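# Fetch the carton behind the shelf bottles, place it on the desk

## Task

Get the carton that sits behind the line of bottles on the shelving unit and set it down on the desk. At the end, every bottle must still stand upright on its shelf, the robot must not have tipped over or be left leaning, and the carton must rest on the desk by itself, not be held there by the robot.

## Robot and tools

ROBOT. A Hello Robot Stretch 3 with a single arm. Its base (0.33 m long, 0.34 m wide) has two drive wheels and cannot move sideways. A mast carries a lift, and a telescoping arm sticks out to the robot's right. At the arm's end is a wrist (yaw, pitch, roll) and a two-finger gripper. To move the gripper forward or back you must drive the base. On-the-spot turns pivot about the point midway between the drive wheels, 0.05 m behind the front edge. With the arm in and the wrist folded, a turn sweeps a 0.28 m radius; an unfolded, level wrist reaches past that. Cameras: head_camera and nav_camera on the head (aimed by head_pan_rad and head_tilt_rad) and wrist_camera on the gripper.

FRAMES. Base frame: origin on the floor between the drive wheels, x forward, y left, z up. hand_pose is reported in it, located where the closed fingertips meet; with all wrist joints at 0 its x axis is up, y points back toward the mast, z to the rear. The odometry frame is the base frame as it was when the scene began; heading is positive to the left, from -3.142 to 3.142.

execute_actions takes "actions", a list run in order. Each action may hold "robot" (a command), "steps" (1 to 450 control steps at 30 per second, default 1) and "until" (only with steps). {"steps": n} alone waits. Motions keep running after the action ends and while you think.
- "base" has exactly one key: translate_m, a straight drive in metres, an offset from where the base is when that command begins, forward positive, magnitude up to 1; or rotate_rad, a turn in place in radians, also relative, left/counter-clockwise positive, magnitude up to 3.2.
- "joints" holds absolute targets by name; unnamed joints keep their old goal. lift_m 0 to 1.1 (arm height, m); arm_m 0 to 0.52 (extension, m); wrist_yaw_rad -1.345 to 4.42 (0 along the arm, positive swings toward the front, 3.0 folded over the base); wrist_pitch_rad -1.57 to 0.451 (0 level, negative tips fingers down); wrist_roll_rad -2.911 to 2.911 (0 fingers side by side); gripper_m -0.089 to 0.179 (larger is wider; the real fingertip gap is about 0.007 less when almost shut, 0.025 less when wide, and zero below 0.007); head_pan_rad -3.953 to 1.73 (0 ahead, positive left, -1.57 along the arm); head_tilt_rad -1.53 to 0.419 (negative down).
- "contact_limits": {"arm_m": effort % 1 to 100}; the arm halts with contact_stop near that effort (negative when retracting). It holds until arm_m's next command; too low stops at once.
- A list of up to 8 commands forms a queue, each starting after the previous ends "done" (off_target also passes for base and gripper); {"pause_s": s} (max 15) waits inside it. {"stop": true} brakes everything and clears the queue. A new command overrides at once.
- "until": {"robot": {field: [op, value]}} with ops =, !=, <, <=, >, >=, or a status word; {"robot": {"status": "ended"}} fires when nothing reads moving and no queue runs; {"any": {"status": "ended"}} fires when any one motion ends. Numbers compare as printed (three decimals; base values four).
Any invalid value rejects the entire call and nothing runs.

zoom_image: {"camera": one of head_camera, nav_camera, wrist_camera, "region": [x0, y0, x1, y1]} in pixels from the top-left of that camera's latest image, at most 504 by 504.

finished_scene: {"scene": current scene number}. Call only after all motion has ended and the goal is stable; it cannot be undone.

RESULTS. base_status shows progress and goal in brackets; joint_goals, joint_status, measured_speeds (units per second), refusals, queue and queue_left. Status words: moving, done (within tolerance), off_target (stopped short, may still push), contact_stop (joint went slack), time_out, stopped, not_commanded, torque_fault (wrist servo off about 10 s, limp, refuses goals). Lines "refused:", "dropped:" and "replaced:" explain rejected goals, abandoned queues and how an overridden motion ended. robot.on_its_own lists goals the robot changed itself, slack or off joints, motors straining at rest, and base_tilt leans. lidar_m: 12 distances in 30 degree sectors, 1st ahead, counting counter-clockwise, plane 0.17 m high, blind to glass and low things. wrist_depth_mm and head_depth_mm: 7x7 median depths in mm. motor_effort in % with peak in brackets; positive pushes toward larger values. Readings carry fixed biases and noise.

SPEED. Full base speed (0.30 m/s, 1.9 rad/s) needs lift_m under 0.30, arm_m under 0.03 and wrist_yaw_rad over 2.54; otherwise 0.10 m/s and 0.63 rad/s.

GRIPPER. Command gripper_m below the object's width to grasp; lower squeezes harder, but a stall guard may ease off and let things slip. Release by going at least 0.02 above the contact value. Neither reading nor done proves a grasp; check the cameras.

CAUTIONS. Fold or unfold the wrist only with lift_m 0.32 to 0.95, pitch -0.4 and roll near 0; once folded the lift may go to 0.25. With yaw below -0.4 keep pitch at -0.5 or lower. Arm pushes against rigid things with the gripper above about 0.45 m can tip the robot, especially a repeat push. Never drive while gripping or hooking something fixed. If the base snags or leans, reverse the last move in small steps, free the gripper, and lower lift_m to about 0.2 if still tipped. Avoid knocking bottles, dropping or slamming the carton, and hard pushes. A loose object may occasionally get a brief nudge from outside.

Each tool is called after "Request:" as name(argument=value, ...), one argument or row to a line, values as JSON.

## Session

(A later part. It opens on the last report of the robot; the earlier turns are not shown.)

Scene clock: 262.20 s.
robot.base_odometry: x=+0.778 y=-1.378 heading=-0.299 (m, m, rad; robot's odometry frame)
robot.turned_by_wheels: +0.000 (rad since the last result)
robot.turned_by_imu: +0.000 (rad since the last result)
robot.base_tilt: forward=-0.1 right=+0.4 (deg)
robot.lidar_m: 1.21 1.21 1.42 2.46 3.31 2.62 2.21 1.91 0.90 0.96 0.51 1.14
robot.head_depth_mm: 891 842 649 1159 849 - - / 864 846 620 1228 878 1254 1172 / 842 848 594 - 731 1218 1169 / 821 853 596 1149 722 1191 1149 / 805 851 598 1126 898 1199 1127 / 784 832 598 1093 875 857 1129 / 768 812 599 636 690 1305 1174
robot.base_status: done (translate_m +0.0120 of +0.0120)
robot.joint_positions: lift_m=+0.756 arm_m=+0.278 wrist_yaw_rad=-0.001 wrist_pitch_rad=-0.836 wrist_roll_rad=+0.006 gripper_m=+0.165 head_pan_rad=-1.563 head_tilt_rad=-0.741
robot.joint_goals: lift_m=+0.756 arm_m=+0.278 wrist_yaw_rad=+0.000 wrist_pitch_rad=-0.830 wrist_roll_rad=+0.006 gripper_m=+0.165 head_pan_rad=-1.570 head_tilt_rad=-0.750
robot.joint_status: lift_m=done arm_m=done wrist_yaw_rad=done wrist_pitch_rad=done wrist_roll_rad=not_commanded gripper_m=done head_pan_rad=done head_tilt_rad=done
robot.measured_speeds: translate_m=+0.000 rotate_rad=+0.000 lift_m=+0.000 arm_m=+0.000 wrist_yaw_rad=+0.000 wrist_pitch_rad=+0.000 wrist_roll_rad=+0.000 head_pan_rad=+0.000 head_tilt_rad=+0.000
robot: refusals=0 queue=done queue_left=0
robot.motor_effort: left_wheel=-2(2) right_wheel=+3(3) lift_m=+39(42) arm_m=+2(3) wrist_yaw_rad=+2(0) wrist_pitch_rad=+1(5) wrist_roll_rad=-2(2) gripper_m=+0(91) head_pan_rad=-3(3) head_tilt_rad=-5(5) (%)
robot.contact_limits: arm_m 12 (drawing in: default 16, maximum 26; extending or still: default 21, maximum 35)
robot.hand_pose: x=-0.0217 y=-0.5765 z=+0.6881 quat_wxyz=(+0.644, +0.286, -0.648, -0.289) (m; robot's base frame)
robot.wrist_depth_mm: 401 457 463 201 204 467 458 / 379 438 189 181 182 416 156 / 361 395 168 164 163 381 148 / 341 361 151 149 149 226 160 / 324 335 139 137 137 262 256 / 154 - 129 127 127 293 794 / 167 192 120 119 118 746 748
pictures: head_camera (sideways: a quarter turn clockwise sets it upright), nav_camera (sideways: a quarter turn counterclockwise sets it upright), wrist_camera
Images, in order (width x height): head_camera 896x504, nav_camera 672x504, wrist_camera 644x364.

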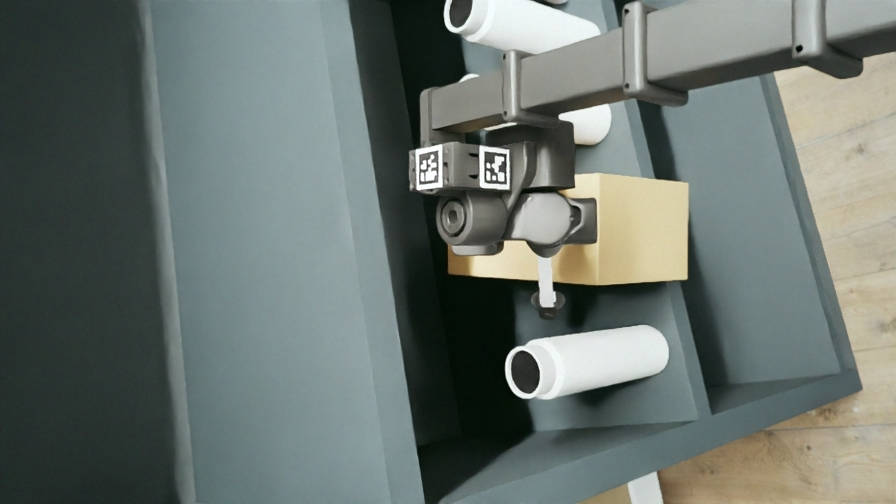

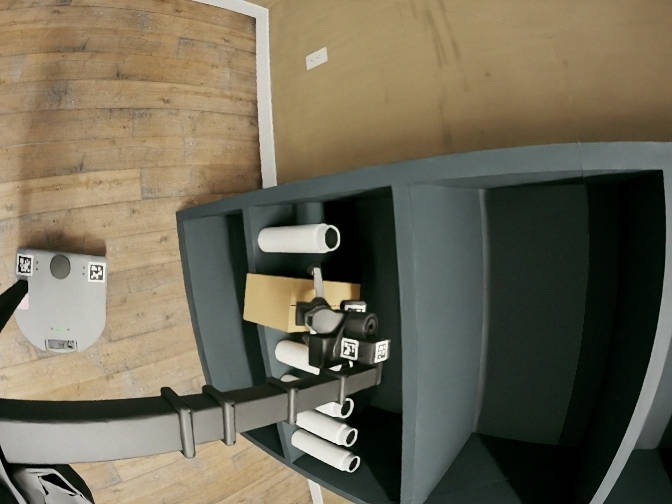

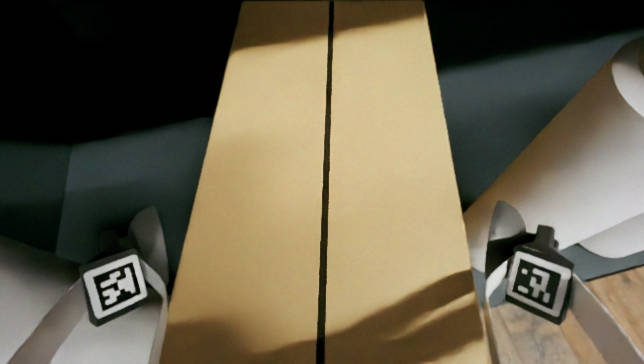

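Request:
execute_actions(
  actions=[
    {"robot": [{"joints": {"lift_m": 0.758, "arm_m": 0.287}, "contact_limits": {"arm_m": 12}}, {"joints": {"gripper_m": 0.08}}, {"joints": {"lift_m": 0.78}}], "steps": 200, "until": {"robot": {"status": "ended"}}},
  ],
)

Scene clock: 268.90 s.
robot.base_odometry: x=+0.778 y=-1.378 heading=-0.299 (m, m, rad; robot's odometry frame)
robot.turned_by_wheels: +0.000 (rad since the last result)
robot.turned_by_imu: +0.000 (rad since the last result)
robot.base_tilt: forward=+0.0 right=+0.4 (deg)
robot.lidar_m: 1.21 1.21 1.42 2.46 3.31 2.62 2.20 1.90 0.90 0.96 0.51 1.14
robot.head_depth_mm: 891 847 646 1152 833 - - / 862 845 619 - 870 1271 1167 / 845 851 595 - 732 1254 1172 / 825 850 596 1130 711 1222 1154 / 803 851 597 1121 900 1195 1128 / 784 836 597 1091 874 852 1128 / 767 813 599 636 690 1298 1176
robot.base_status: done (translate_m +0.0120 of +0.0120)
robot.joint_positions: lift_m=+0.780 arm_m=+0.287 wrist_yaw_rad=-0.001 wrist_pitch_rad=-0.846 wrist_roll_rad=+0.006 gripper_m=+0.084 head_pan_rad=-1.563 head_tilt_rad=-0.741
robot.joint_goals: lift_m=+0.780 arm_m=+0.287 wrist_yaw_rad=+0.000 wrist_pitch_rad=-0.830 wrist_roll_rad=+0.006 gripper_m=+0.083 head_pan_rad=-1.570 head_tilt_rad=-0.750
robot.joint_status: lift_m=done arm_m=done wrist_yaw_rad=done wrist_pitch_rad=done wrist_roll_rad=not_commanded gripper_m=done head_pan_rad=done head_tilt_rad=done
robot.measured_speeds: translate_m=+0.000 rotate_rad=+0.000 lift_m=+0.000 arm_m=+0.000 wrist_yaw_rad=+0.000 wrist_pitch_rad=+0.000 wrist_roll_rad=+0.000 head_pan_rad=+0.000 head_tilt_rad=+0.000
robot: refusals=0 queue=done queue_left=0
robot.motor_effort: left_wheel=-2(3) right_wheel=+3(3) lift_m=+40(43) arm_m=+2(2) wrist_yaw_rad=+1(1) wrist_pitch_rad=+4(4) wrist_roll_rad=-2(2) gripper_m=-20(100) head_pan_rad=-3(3) head_tilt_rad=-5(6) (%)
robot.contact_limits: arm_m 12 (drawing in: default 16, maximum 26; extending or still: default 21, maximum 35)
robot.hand_pose: x=-0.0217 y=-0.5837 z=+0.7107 quat_wxyz=(+0.643, +0.289, -0.646, -0.292) (m; robot's base frame)
robot.wrist_depth_mm: 404 451 462 202 204 493 491 / 382 461 191 182 183 442 443 / 362 420 171 166 165 400 149 / 344 384 155 152 151 235 155 / 329 360 142 141 140 213 187 / 167 - 133 131 130 - 802 / - 201 124 123 122 776 777
pictures: head_camera (sideways: a quarter turn clockwise sets it upright), nav_camera (sideways: a quarter turn counterclockwise sets it upright), wrist_camera
Images, in order (width x height): head_camera 896x504, nav_camera 672x504, wrist_camera 644x364.

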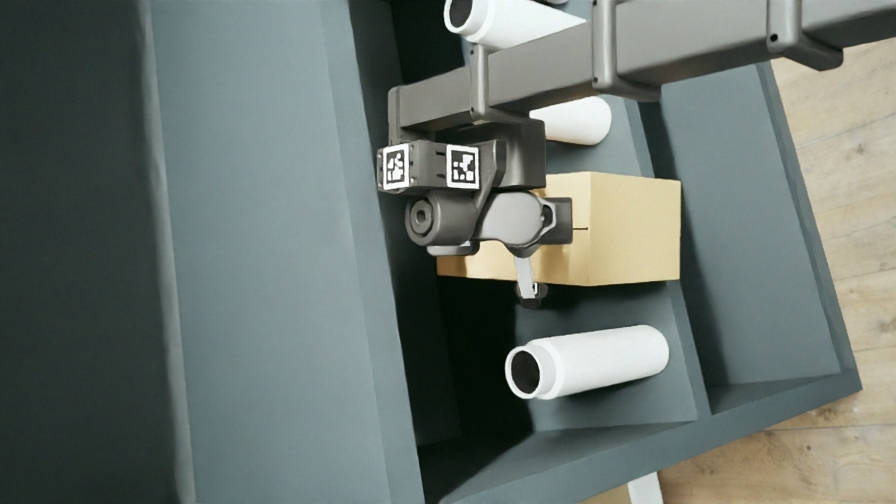

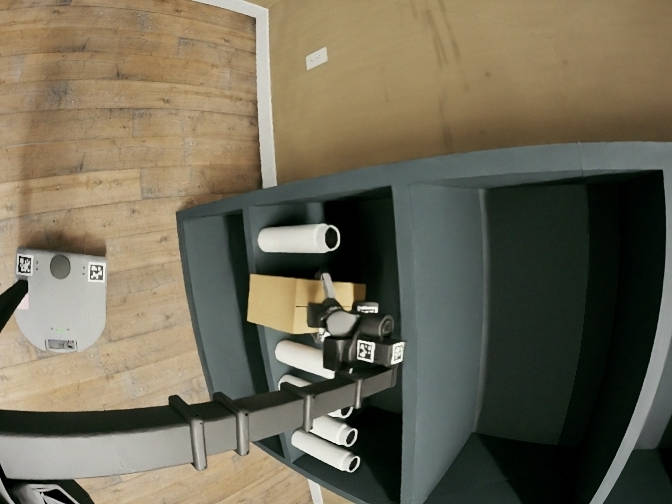

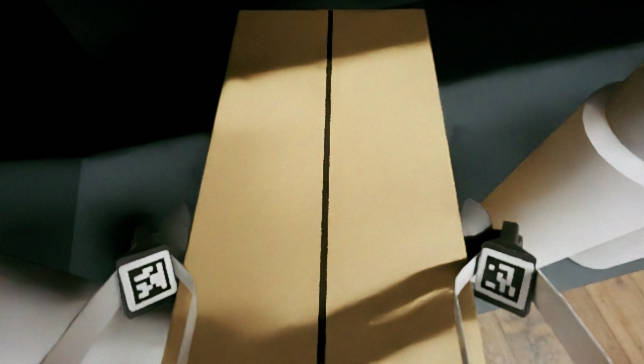

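Request:
execute_actions(
  actions=[
    {"robot": {"joints": {"arm_m": 0.02, "head_pan_rad": -3.14, "head_tilt_rad": -0.45}}, "steps": 200, "until": {"robot": {"arm_m": ["<", 0.045]}}},
    {"robot": {"base": {"rotate_rad": -1.235}}, "steps": 200, "until": {"robot": {"status": "ended"}}},
  ],
)

Scene clock: 293.47 s.
robot.base_odometry: x=+0.778 y=-1.378 heading=-1.534 (m, m, rad; robot's odometry frame)
robot.turned_by_wheels: -1.235 (rad since the last result)
robot.turned_by_imu: -1.217 (rad since the last result)
robot.base_tilt: forward=+0.0 right=+0.4 (deg)
robot.lidar_m: 0.51 1.04 1.23 1.21 1.29 1.91 3.78 3.33 2.35 2.20 0.90 0.97
robot.head_depth_mm: 3100 3302 3623 3138 2180 1681 1397 / 3146 3383 3636 3088 2189 1690 1423 / 3204 3468 3569 3109 2173 1686 1410 / 3189 3425 3716 3118 2215 1683 1369 / 3246 3554 3783 3157 2212 1693 1378 / 3286 3539 3796 3168 2221 1693 1383 / 3246 3491 3696 3213 2215 1709 1390
robot.base_status: done (rotate_rad -1.2349 of -1.2350)
robot.joint_positions: lift_m=+0.780 arm_m=+0.020 wrist_yaw_rad=+0.000 wrist_pitch_rad=-0.846 wrist_roll_rad=+0.005 gripper_m=+0.084 head_pan_rad=-3.133 head_tilt_rad=-0.458
robot.joint_goals: lift_m=+0.780 arm_m=+0.020 wrist_yaw_rad=+0.000 wrist_pitch_rad=-0.830 wrist_roll_rad=+0.005 gripper_m=+0.083 head_pan_rad=-3.140 head_tilt_rad=-0.450
robot.joint_status: lift_m=done arm_m=done wrist_yaw_rad=done wrist_pitch_rad=done wrist_roll_rad=not_commanded gripper_m=done head_pan_rad=done head_tilt_rad=done
robot.measured_speeds: translate_m=+0.000 rotate_rad=+0.000 lift_m=+0.000 arm_m=+0.000 wrist_yaw_rad=+0.000 wrist_pitch_rad=+0.000 wrist_roll_rad=+0.000 head_pan_rad=+0.000 head_tilt_rad=+0.000
robot: refusals=0 queue=done queue_left=0
robot.motor_effort: left_wheel=+2(3) right_wheel=-3(6) lift_m=+40(40) arm_m=-2(0) wrist_yaw_rad=+0(0) wrist_pitch_rad=+4(4) wrist_roll_rad=-2(2) gripper_m=-22(22) head_pan_rad=-3(34) head_tilt_rad=+6(35) (%)
robot.hand_pose: x=-0.0216 y=-0.3170 z=+0.7106 quat_wxyz=(+0.643, +0.290, -0.646, -0.292) (m; robot's base frame)
robot.wrist_depth_mm: 546 - - 202 203 - - / 717 - 190 182 183 - - / 949 934 171 166 165 - - / 920 915 154 152 151 986 959 / 834 847 142 141 140 899 899 / 788 - 132 131 130 - 828 / 729 788 123 123 122 772 776
pictures: head_camera (sideways: a quarter turn clockwise sets it upright), nav_camera (sideways: a quarter turn counterclockwise sets it upright), wrist_camera
Images, in order (width x height): head_camera 896x504, nav_camera 672x504, wrist_camera 644x364.

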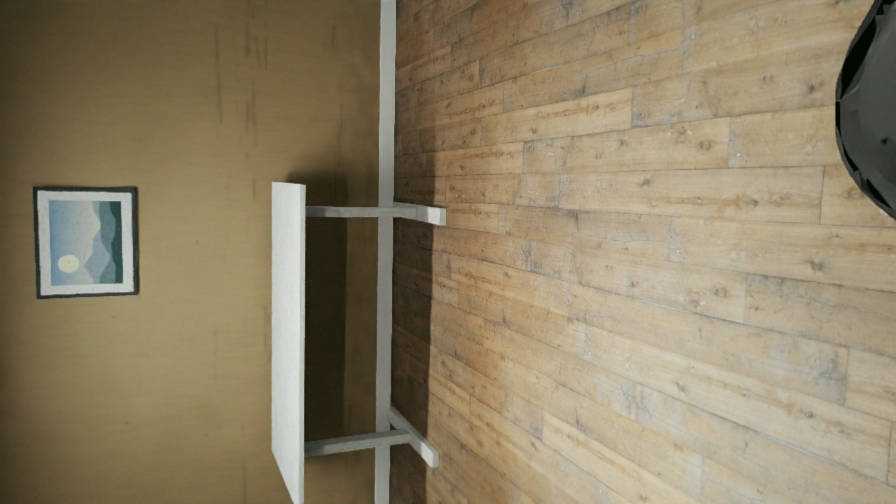

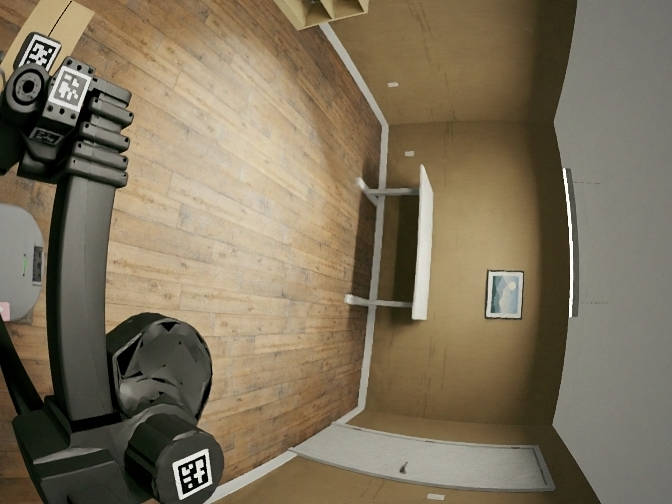

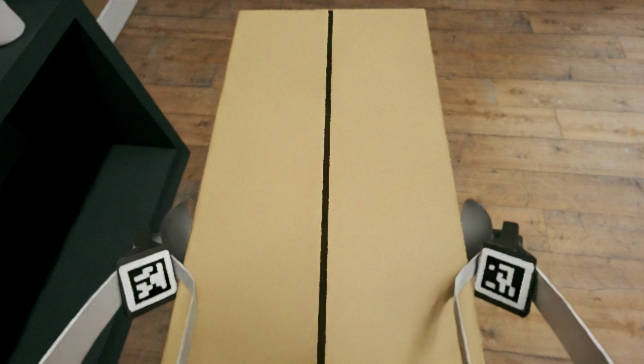

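Request:
execute_actions(
  actions=[
    {"robot": {"base": {"translate_m": -1.0}, "joints": {"head_tilt_rad": -0.7}}, "steps": 400, "until": {"robot": {"translate_m": ["<", -0.93]}}},
    {"robot": {"base": {"translate_m": -1.0}, "joints": {"lift_m": 1.0}}, "steps": 400, "until": {"robot": {"translate_m": ["<", -0.93]}}},
    {"robot": {"base": {"translate_m": -0.42}}, "steps": 400, "until": {"robot": {"status": "ended"}}},
  ],
)

Scene clock: 326.40 s.
robot.base_odometry: x=+0.693 y=+0.904 heading=-1.534 (m, m, rad; robot's odometry frame)
robot.turned_by_wheels: +0.000 (rad since the last result)
robot.turned_by_imu: -0.013 (rad since the last result)
robot.base_tilt: forward=-0.1 right=+0.4 (deg)
robot.lidar_m: 2.80 1.87 1.44 1.39 1.49 1.55 1.03 1.55 2.37 2.27 2.10 2.83
robot.head_depth_mm: 1267 1373 - - - - 1150 / 1270 1383 - - - - 1148 / 1275 1402 - - - - 1133 / 1293 1429 1315 973 - - 1139 / 1294 1444 1260 988 - - 1137 / 1302 1460 1259 995 - - 1145 / 1318 1467 1266 995 - - 1148
robot.base_status: done (translate_m -0.4200 of -0.4200)
robot.joint_positions: lift_m=+1.000 arm_m=+0.020 wrist_yaw_rad=+0.000 wrist_pitch_rad=-0.846 wrist_roll_rad=+0.005 gripper_m=+0.084 head_pan_rad=-3.133 head_tilt_rad=-0.691
robot.joint_goals: lift_m=+1.000 arm_m=+0.020 wrist_yaw_rad=+0.000 wrist_pitch_rad=-0.830 wrist_roll_rad=+0.005 gripper_m=+0.083 head_pan_rad=-3.140 head_tilt_rad=-0.700
robot.joint_status: lift_m=done arm_m=done wrist_yaw_rad=done wrist_pitch_rad=done wrist_roll_rad=not_commanded gripper_m=done head_pan_rad=done head_tilt_rad=done
robot.measured_speeds: translate_m=+0.000 rotate_rad=+0.000 lift_m=+0.000 arm_m=+0.000 wrist_yaw_rad=+0.000 wrist_pitch_rad=+0.000 wrist_roll_rad=+0.000 head_pan_rad=+0.000 head_tilt_rad=+0.000
robot: refusals=0 queue=done queue_left=0
robot.motor_effort: left_wheel=+1(2) right_wheel=-2(7) lift_m=+41(42) arm_m=-2(2) wrist_yaw_rad=+0(0) wrist_pitch_rad=+4(4) wrist_roll_rad=-2(2) gripper_m=-22(22) head_pan_rad=-3(3) head_tilt_rad=-5(32) (%)
robot.hand_pose: x=-0.0216 y=-0.3170 z=+0.9306 quat_wxyz=(+0.643, +0.290, -0.646, -0.292) (m; robot's base frame)
robot.wrist_depth_mm: - - - 203 203 - - / - - 191 182 183 - - / - - 171 166 165 - - / - - 155 152 151 - - / - - 142 141 140 - - / - - 132 131 130 - - / - 990 123 123 122 967 979
pictures: head_camera (sideways: a quarter turn clockwise sets it upright), nav_camera (sideways: a quarter turn counterclockwise sets it upright), wrist_camera
Images, in order (width x height): head_camera 896x504, nav_camera 672x504, wrist_camera 644x364.

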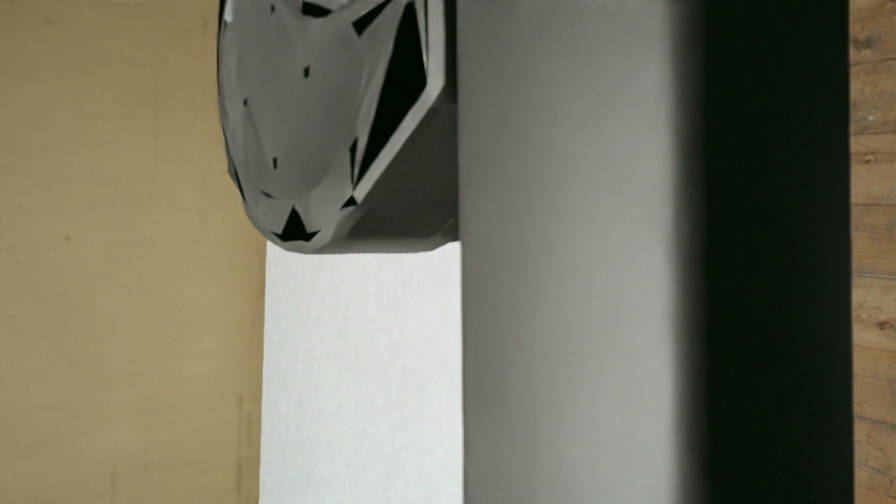

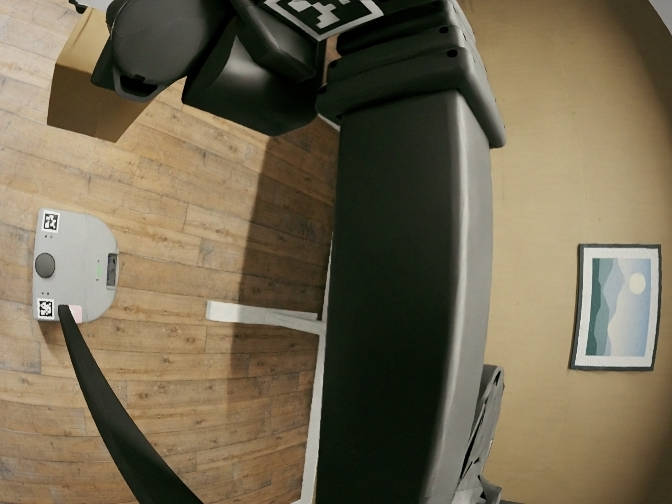

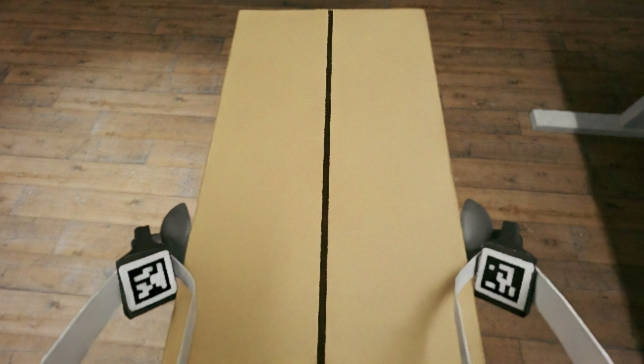

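Request:
execute_actions(
  actions=[
    {"robot": {"base": {"translate_m": -0.055}, "joints": {"arm_m": 0.48, "head_pan_rad": -1.57, "head_tilt_rad": -0.75}}, "steps": 100, "until": {"robot": {"base_status": ["!=", "moving"]}}},
    {"robot": {"base": {"rotate_rad": -1.555}}, "steps": 300, "until": {"robot": {"status": "ended"}}},
  ],
)

Scene clock: 341.87 s.
robot.base_odometry: x=+0.691 y=+0.959 heading=-3.089 (m, m, rad; robot's odometry frame)
robot.turned_by_wheels: -1.555 (rad since the last result)
robot.turned_by_imu: -1.532 (rad since the last result)
robot.base_tilt: forward=-0.1 right=+0.4 (deg)
robot.lidar_m: 2.27 2.12 2.89 2.85 1.83 1.44 1.40 1.51 1.49 0.98 1.51 2.36
robot.head_depth_mm: 1177 - 1509 934 1599 1356 1170 / 1177 1368 1133 875 1606 1352 1170 / - 1381 1008 846 1529 1329 1169 / 1231 - 728 823 1600 1356 1167 / 1253 1376 1093 904 1604 1358 1172 / 1268 1403 1136 907 1606 1359 1173 / 1279 1416 1142 911 1615 1356 1176
robot.base_status: done (rotate_rad -1.5549 of -1.5550)
robot.joint_positions: lift_m=+1.000 arm_m=+0.480 wrist_yaw_rad=+0.000 wrist_pitch_rad=-0.846 wrist_roll_rad=+0.005 gripper_m=+0.084 head_pan_rad=-1.577 head_tilt_rad=-0.741
robot.joint_goals: lift_m=+1.000 arm_m=+0.480 wrist_yaw_rad=+0.000 wrist_pitch_rad=-0.830 wrist_roll_rad=+0.005 gripper_m=+0.083 head_pan_rad=-1.570 head_tilt_rad=-0.750
robot.joint_status: lift_m=done arm_m=done wrist_yaw_rad=done wrist_pitch_rad=done wrist_roll_rad=not_commanded gripper_m=done head_pan_rad=done head_tilt_rad=done
robot.measured_speeds: translate_m=+0.000 rotate_rad=+0.000 lift_m=+0.000 arm_m=+0.000 wrist_yaw_rad=+0.000 wrist_pitch_rad=+0.000 wrist_roll_rad=+0.000 head_pan_rad=+0.000 head_tilt_rad=+0.000
robot: refusals=0 queue=done queue_left=0
robot.motor_effort: left_wheel=+1(5) right_wheel=-2(8) lift_m=+40(41) arm_m=+1(1) wrist_yaw_rad=-1(0) wrist_pitch_rad=+4(4) wrist_roll_rad=-2(2) gripper_m=-22(22) head_pan_rad=+3(36) head_tilt_rad=-6(15) (%)
robot.hand_pose: x=-0.0216 y=-0.7765 z=+0.9305 quat_wxyz=(+0.643, +0.290, -0.646, -0.292) (m; robot's base frame)
robot.wrist_depth_mm: 575 564 545 201 205 544 763 / 512 503 190 182 183 489 876 / 464 461 170 166 165 441 - / 419 421 154 153 151 406 - / 390 396 142 141 140 378 - / 363 - 132 131 130 - 354 / 341 334 123 123 122 325 337
pictures: head_camera (sideways: a quarter turn clockwise sets it upright), nav_camera (sideways: a quarter turn counterclockwise sets it upright), wrist_camera
Images, in order (width x height): head_camera 896x504, nav_camera 672x504, wrist_camera 644x364.

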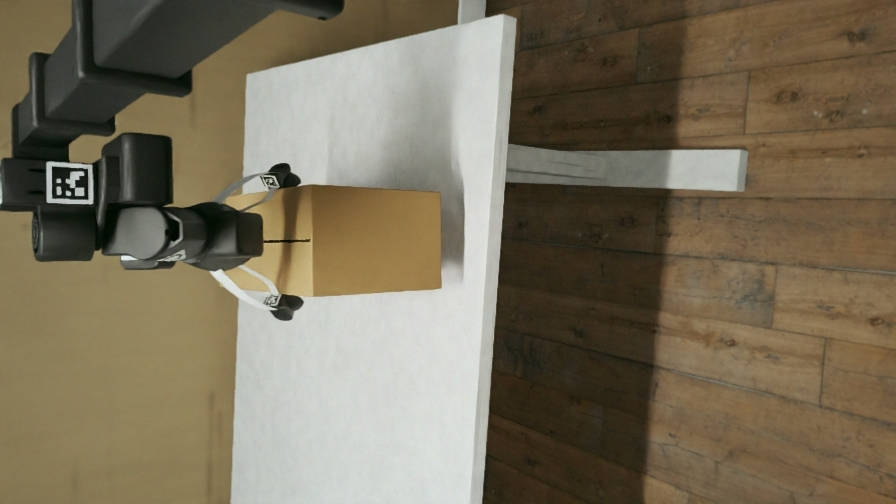

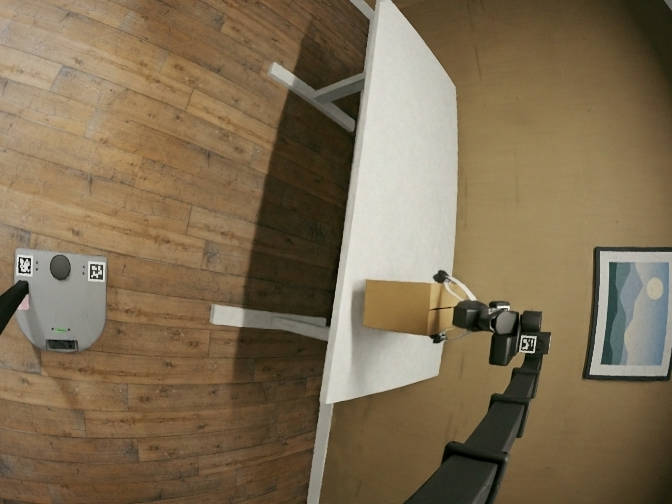

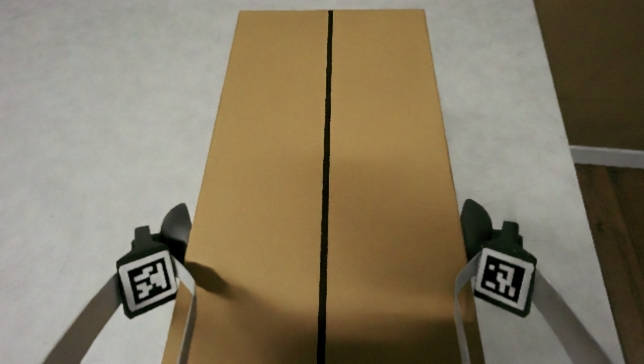

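Request:
execute_actions(
  actions=[
    {"robot": {"joints": {"arm_m": 0.515, "lift_m": 0.953}}, "steps": 100, "until": {"robot": {"status": "ended"}}},
  ],
)

Scene clock: 348.60 s.
robot.base_odometry: x=+0.691 y=+0.959 heading=-3.089 (m, m, rad; robot's odometry frame)
robot.turned_by_wheels: +0.000 (rad since the last result)
robot.turned_by_imu: +0.000 (rad since the last result)
robot.base_tilt: forward=+0.0 right=+0.5 (deg)
robot.lidar_m: 2.27 2.11 2.88 2.85 1.83 1.44 1.40 1.51 1.49 0.98 1.51 2.35
robot.head_depth_mm: 1215 1309 - 870 1602 1353 1173 / 1207 - 1127 872 1609 1350 1174 / 1192 1374 1043 848 1525 1320 1170 / 1230 1376 769 836 1594 1363 1174 / 1263 1386 1139 905 1616 1356 1175 / 1264 1400 1142 908 1618 1354 1176 / 1279 1412 1140 908 1614 1366 1174
robot.base_status: done (rotate_rad -1.5549 of -1.5550)
robot.joint_positions: lift_m=+0.953 arm_m=+0.515 wrist_yaw_rad=+0.000 wrist_pitch_rad=-0.847 wrist_roll_rad=+0.005 gripper_m=+0.084 head_pan_rad=-1.577 head_tilt_rad=-0.741
robot.joint_goals: lift_m=+0.953 arm_m=+0.515 wrist_yaw_rad=+0.000 wrist_pitch_rad=-0.830 wrist_roll_rad=+0.005 gripper_m=+0.083 head_pan_rad=-1.570 head_tilt_rad=-0.750
robot.joint_status: lift_m=done arm_m=done wrist_yaw_rad=done wrist_pitch_rad=done wrist_roll_rad=not_commanded gripper_m=done head_pan_rad=done head_tilt_rad=done
robot.measured_speeds: translate_m=+0.000 rotate_rad=+0.000 lift_m=+0.000 arm_m=+0.000 wrist_yaw_rad=+0.000 wrist_pitch_rad=+0.000 wrist_roll_rad=+0.000 head_pan_rad=+0.000 head_tilt_rad=+0.000
robot: refusals=0 queue=done queue_left=0
robot.motor_effort: left_wheel=+1(1) right_wheel=-2(2) lift_m=+29(41) arm_m=+2(3) wrist_yaw_rad=+0(0) wrist_pitch_rad=+4(4) wrist_roll_rad=-2(2) gripper_m=-22(22) head_pan_rad=+3(2) head_tilt_rad=-6(6) (%)
robot.hand_pose: x=-0.0216 y=-0.8114 z=+0.8840 quat_wxyz=(+0.643, +0.290, -0.646, -0.292) (m; robot's base frame)
robot.wrist_depth_mm: 490 490 479 202 203 464 724 / 445 439 190 182 183 425 804 / 408 401 171 166 165 387 401 / 372 366 154 153 151 354 363 / 342 346 142 141 140 335 327 / 319 - 132 131 130 - 305 / 298 291 124 123 122 284 284
pictures: head_camera (sideways: a quarter turn clockwise sets it upright), nav_camera (sideways: a quarter turn counterclockwise sets it upright), wrist_camera
Images, in order (width x height): head_camera 896x504, nav_camera 672x504, wrist_camera 644x364.

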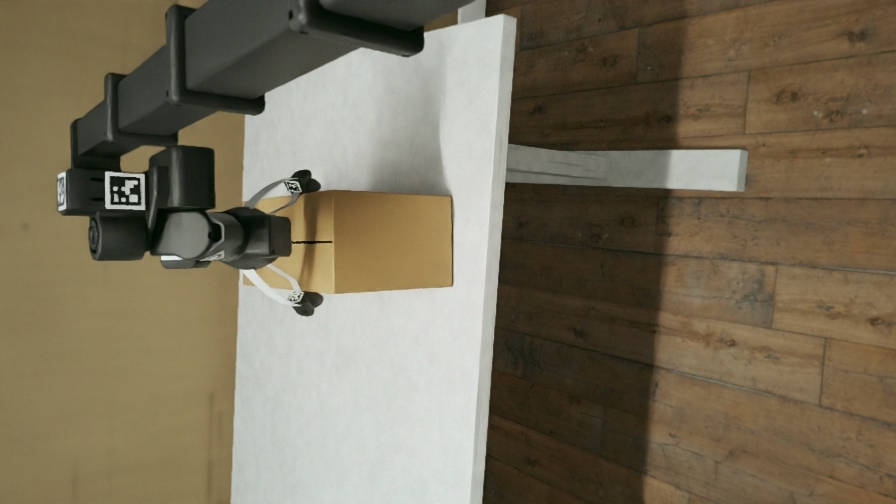

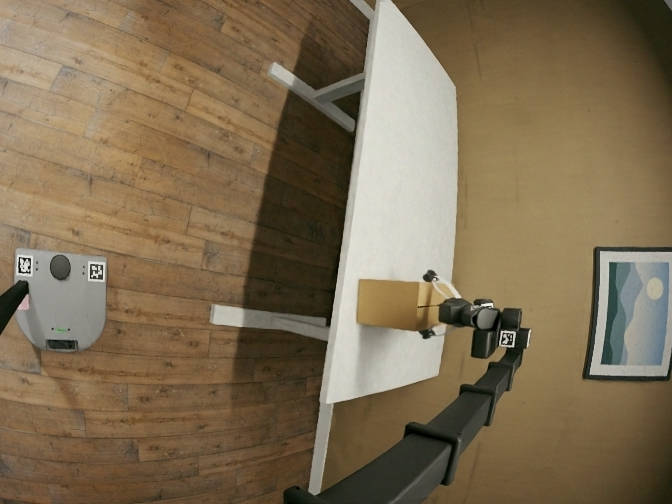

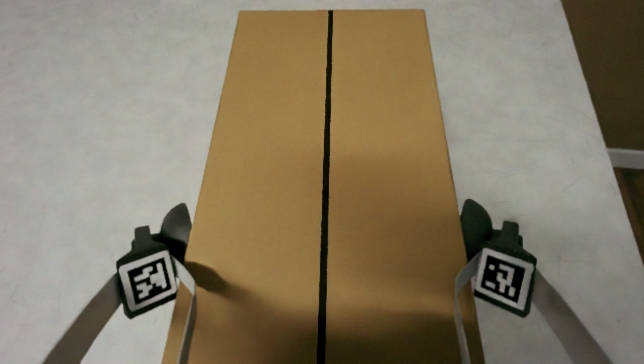

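Request:
execute_actions(
  actions=[
    {"robot": {"joints": {"lift_m": 0.944}}, "steps": 60, "until": {"robot": {"status": "ended"}}},
  ],
)

Scene clock: 354.80 s.
robot.base_odometry: x=+0.691 y=+0.959 heading=-3.089 (m, m, rad; robot's odometry frame)
robot.turned_by_wheels: +0.000 (rad since the last result)
robot.turned_by_imu: +0.000 (rad since the last result)
robot.base_tilt: forward=+0.0 right=+0.4 (deg)
robot.lidar_m: 2.28 2.12 2.89 2.85 1.83 1.44 1.40 1.52 1.48 0.98 1.51 2.35
robot.head_depth_mm: 1217 1318 - 844 1595 1353 1163 / 1210 - 1084 877 1599 1344 1167 / 1204 1369 1048 845 1527 1322 1174 / 1228 1370 779 838 1602 1351 1172 / 1247 1382 1137 905 1614 1349 1180 / 1265 1399 1143 906 1618 1351 1169 / 1282 1411 1141 909 1599 1355 1177
robot.base_status: done (rotate_rad -1.5550 of -1.5550)
robot.joint_positions: lift_m=+0.944 arm_m=+0.515 wrist_yaw_rad=+0.000 wrist_pitch_rad=-0.832 wrist_roll_rad=+0.005 gripper_m=+0.084 head_pan_rad=-1.577 head_tilt_rad=-0.741
robot.joint_goals: lift_m=+0.944 arm_m=+0.515 wrist_yaw_rad=+0.000 wrist_pitch_rad=-0.830 wrist_roll_rad=+0.005 gripper_m=+0.083 head_pan_rad=-1.570 head_tilt_rad=-0.750
robot.joint_status: lift_m=done arm_m=done wrist_yaw_rad=done wrist_pitch_rad=done wrist_roll_rad=not_commanded gripper_m=done head_pan_rad=done head_tilt_rad=done
robot.measured_speeds: translate_m=+0.000 rotate_rad=+0.000 lift_m=+0.000 arm_m=+0.000 wrist_yaw_rad=+0.000 wrist_pitch_rad=+0.000 wrist_roll_rad=+0.000 head_pan_rad=+0.000 head_tilt_rad=+0.000
robot: refusals=0 queue=done queue_left=0
robot.motor_effort: left_wheel=+0(1) right_wheel=+1(2) lift_m=+21(26) arm_m=+2(2) wrist_yaw_rad=+0(0) wrist_pitch_rad=+0(4) wrist_roll_rad=-2(2) gripper_m=-22(22) head_pan_rad=+2(2) head_tilt_rad=-6(5) (%)
robot.hand_pose: x=-0.0216 y=-0.8144 z=+0.8775 quat_wxyz=(+0.645, +0.285, -0.648, -0.287) (m; robot's base frame)
robot.wrist_depth_mm: 504 491 494 208 457 473 710 / 449 445 195 186 188 425 802 / 403 401 173 169 167 385 399 / 368 366 155 153 152 352 356 / 337 344 142 141 140 329 323 / 313 - 132 131 130 - 298 / 292 285 123 122 121 278 280
pictures: head_camera (sideways: a quarter turn clockwise sets it upright), nav_camera (sideways: a quarter turn counterclockwise sets it upright), wrist_camera
Images, in order (width x height): head_camera 896x504, nav_camera 672x504, wrist_camera 644x364.

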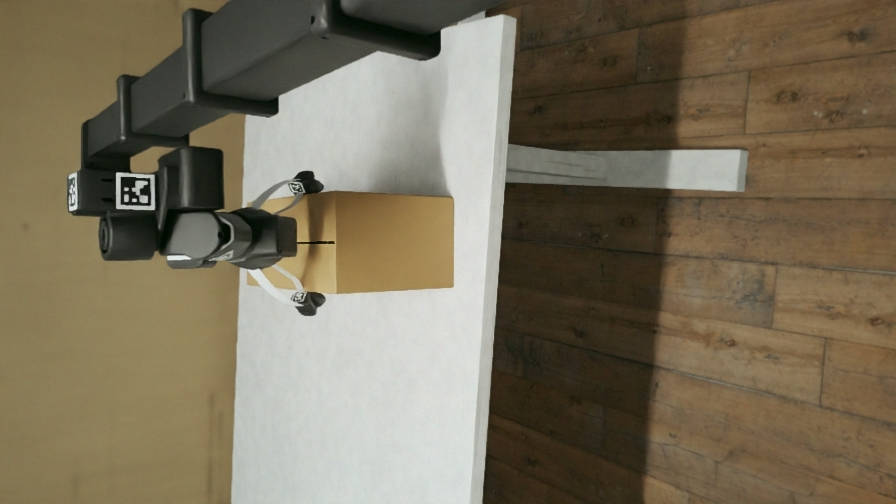

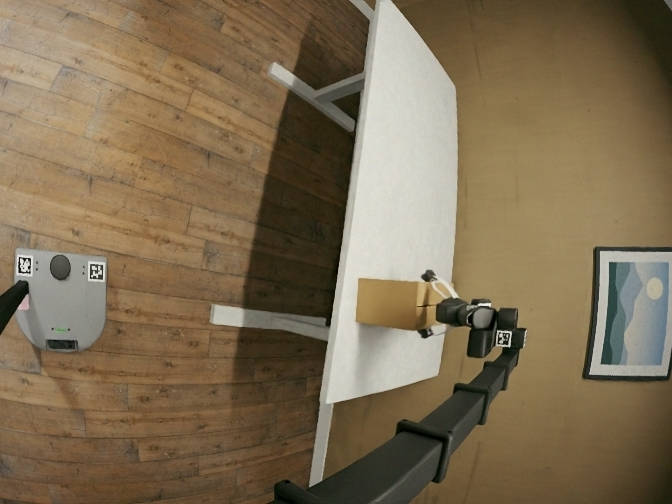

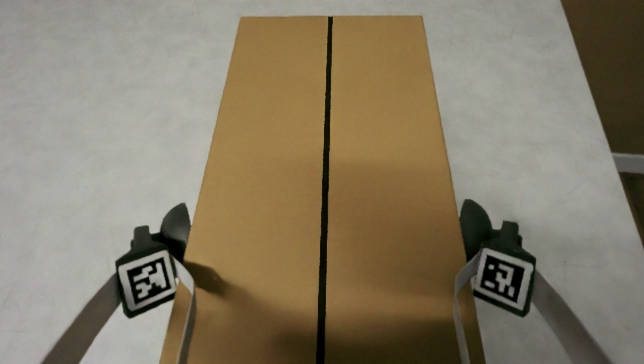

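The carton is resting on the desk (pitch unloaded). Release, lift clear, and check the bottles.

Request:
execute_actions(
  actions=[
    {"robot": {"joints": {"gripper_m": 0.17, "head_pan_rad": 1.4, "head_tilt_rad": -0.2}}, "steps": 60, "until": {"robot": {"gripper_m_status": ["!=", "moving"]}}},
    {"robot": {"joints": {"lift_m": 1.0, "arm_m": 0.47}}, "steps": 120, "until": {"robot": {"status": "ended"}}},
  ],
)

Scene clock: 359.83 s.
robot.base_odometry: x=+0.691 y=+0.959 heading=-3.089 (m, m, rad; robot's odometry frame)
robot.turned_by_wheels: +0.000 (rad since the last result)
robot.turned_by_imu: +0.000 (rad since the last result)
robot.base_tilt: forward=+0.0 right=+0.4 (deg)
robot.lidar_m: 2.28 2.11 2.89 2.85 1.83 1.45 1.40 1.51 1.49 0.98 1.51 2.36
robot.head_depth_mm: 2444 3085 3228 3335 3379 2286 1725 / 2454 3109 3189 3320 3342 2337 1733 / 2422 3053 3143 3204 3268 2323 1750 / 2425 2993 3160 3225 3103 2339 1744 / 2906 3044 3117 3172 3145 2345 1760 / 2891 2992 3077 3156 3266 2353 1749 / 2900 2968 3053 3188 3211 2376 1756
robot.base_status: done (rotate_rad -1.5549 of -1.5550)
robot.joint_positions: lift_m=+1.000 arm_m=+0.470 wrist_yaw_rad=+0.000 wrist_pitch_rad=-0.838 wrist_roll_rad=+0.005 gripper_m=+0.170 head_pan_rad=+1.393 head_tilt_rad=-0.211
robot.joint_goals: lift_m=+1.000 arm_m=+0.470 wrist_yaw_rad=+0.000 wrist_pitch_rad=-0.830 wrist_roll_rad=+0.005 gripper_m=+0.170 head_pan_rad=+1.400 head_tilt_rad=-0.200
robot.joint_status: lift_m=done arm_m=done wrist_yaw_rad=done wrist_pitch_rad=done wrist_roll_rad=not_commanded gripper_m=done head_pan_rad=done head_tilt_rad=done
robot.measured_speeds: translate_m=+0.000 rotate_rad=+0.000 lift_m=+0.000 arm_m=+0.000 wrist_yaw_rad=+0.000 wrist_pitch_rad=+0.000 wrist_roll_rad=+0.000 head_pan_rad=+0.000 head_tilt_rad=+0.000
robot: refusals=0 queue=done queue_left=0
robot.motor_effort: left_wheel=+1(0) right_wheel=-1(1) lift_m=+39(42) arm_m=-2(3) wrist_yaw_rad=+0(0) wrist_pitch_rad=+2(2) wrist_roll_rad=-2(2) gripper_m=+0(91) head_pan_rad=+2(35) head_tilt_rad=+7(49) (%)
robot.hand_pose: x=-0.0216 y=-0.7688 z=+0.9319 quat_wxyz=(+0.644, +0.287, -0.647, -0.289) (m; robot's base frame)
robot.wrist_depth_mm: 578 573 570 561 557 551 772 / 523 513 496 257 479 494 905 / 472 467 453 233 433 448 - / 428 427 406 214 220 415 - / 391 397 204 197 202 386 - / 366 360 187 183 184 350 - / 339 338 174 170 172 328 326
pictures: head_camera (sideways: a quarter turn clockwise sets it upright), nav_camera (sideways: a quarter turn counterclockwise sets it upright), wrist_camera
Images, in order (width x height): head_camera 896x504, nav_camera 672x504, wrist_camera 644x364.

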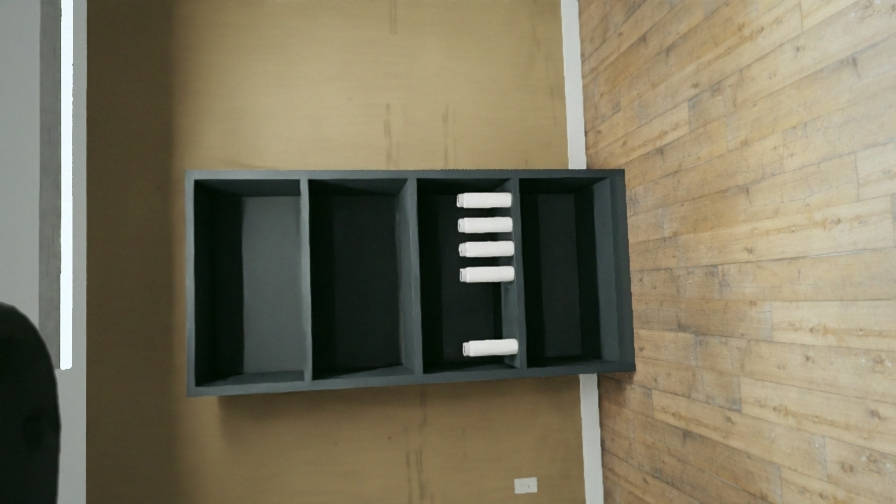

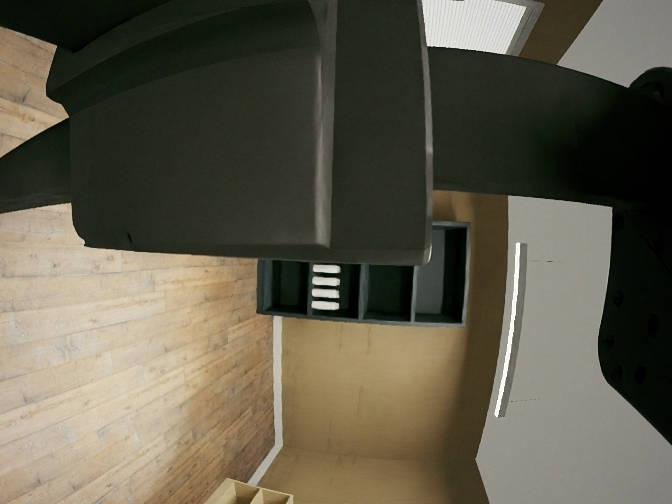

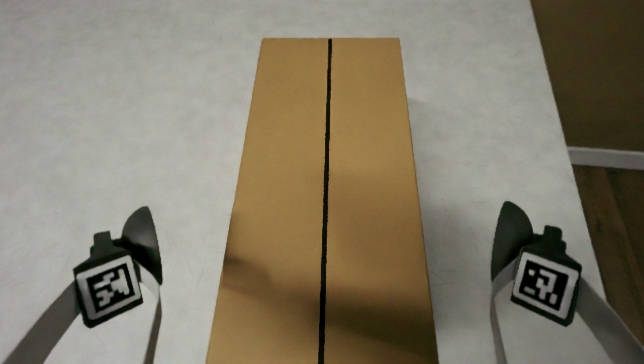

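Carton is free on the desk, all five bottles upright.

Request:
finished_scene(
  scene=2,
)

The scene is finished: the task was done.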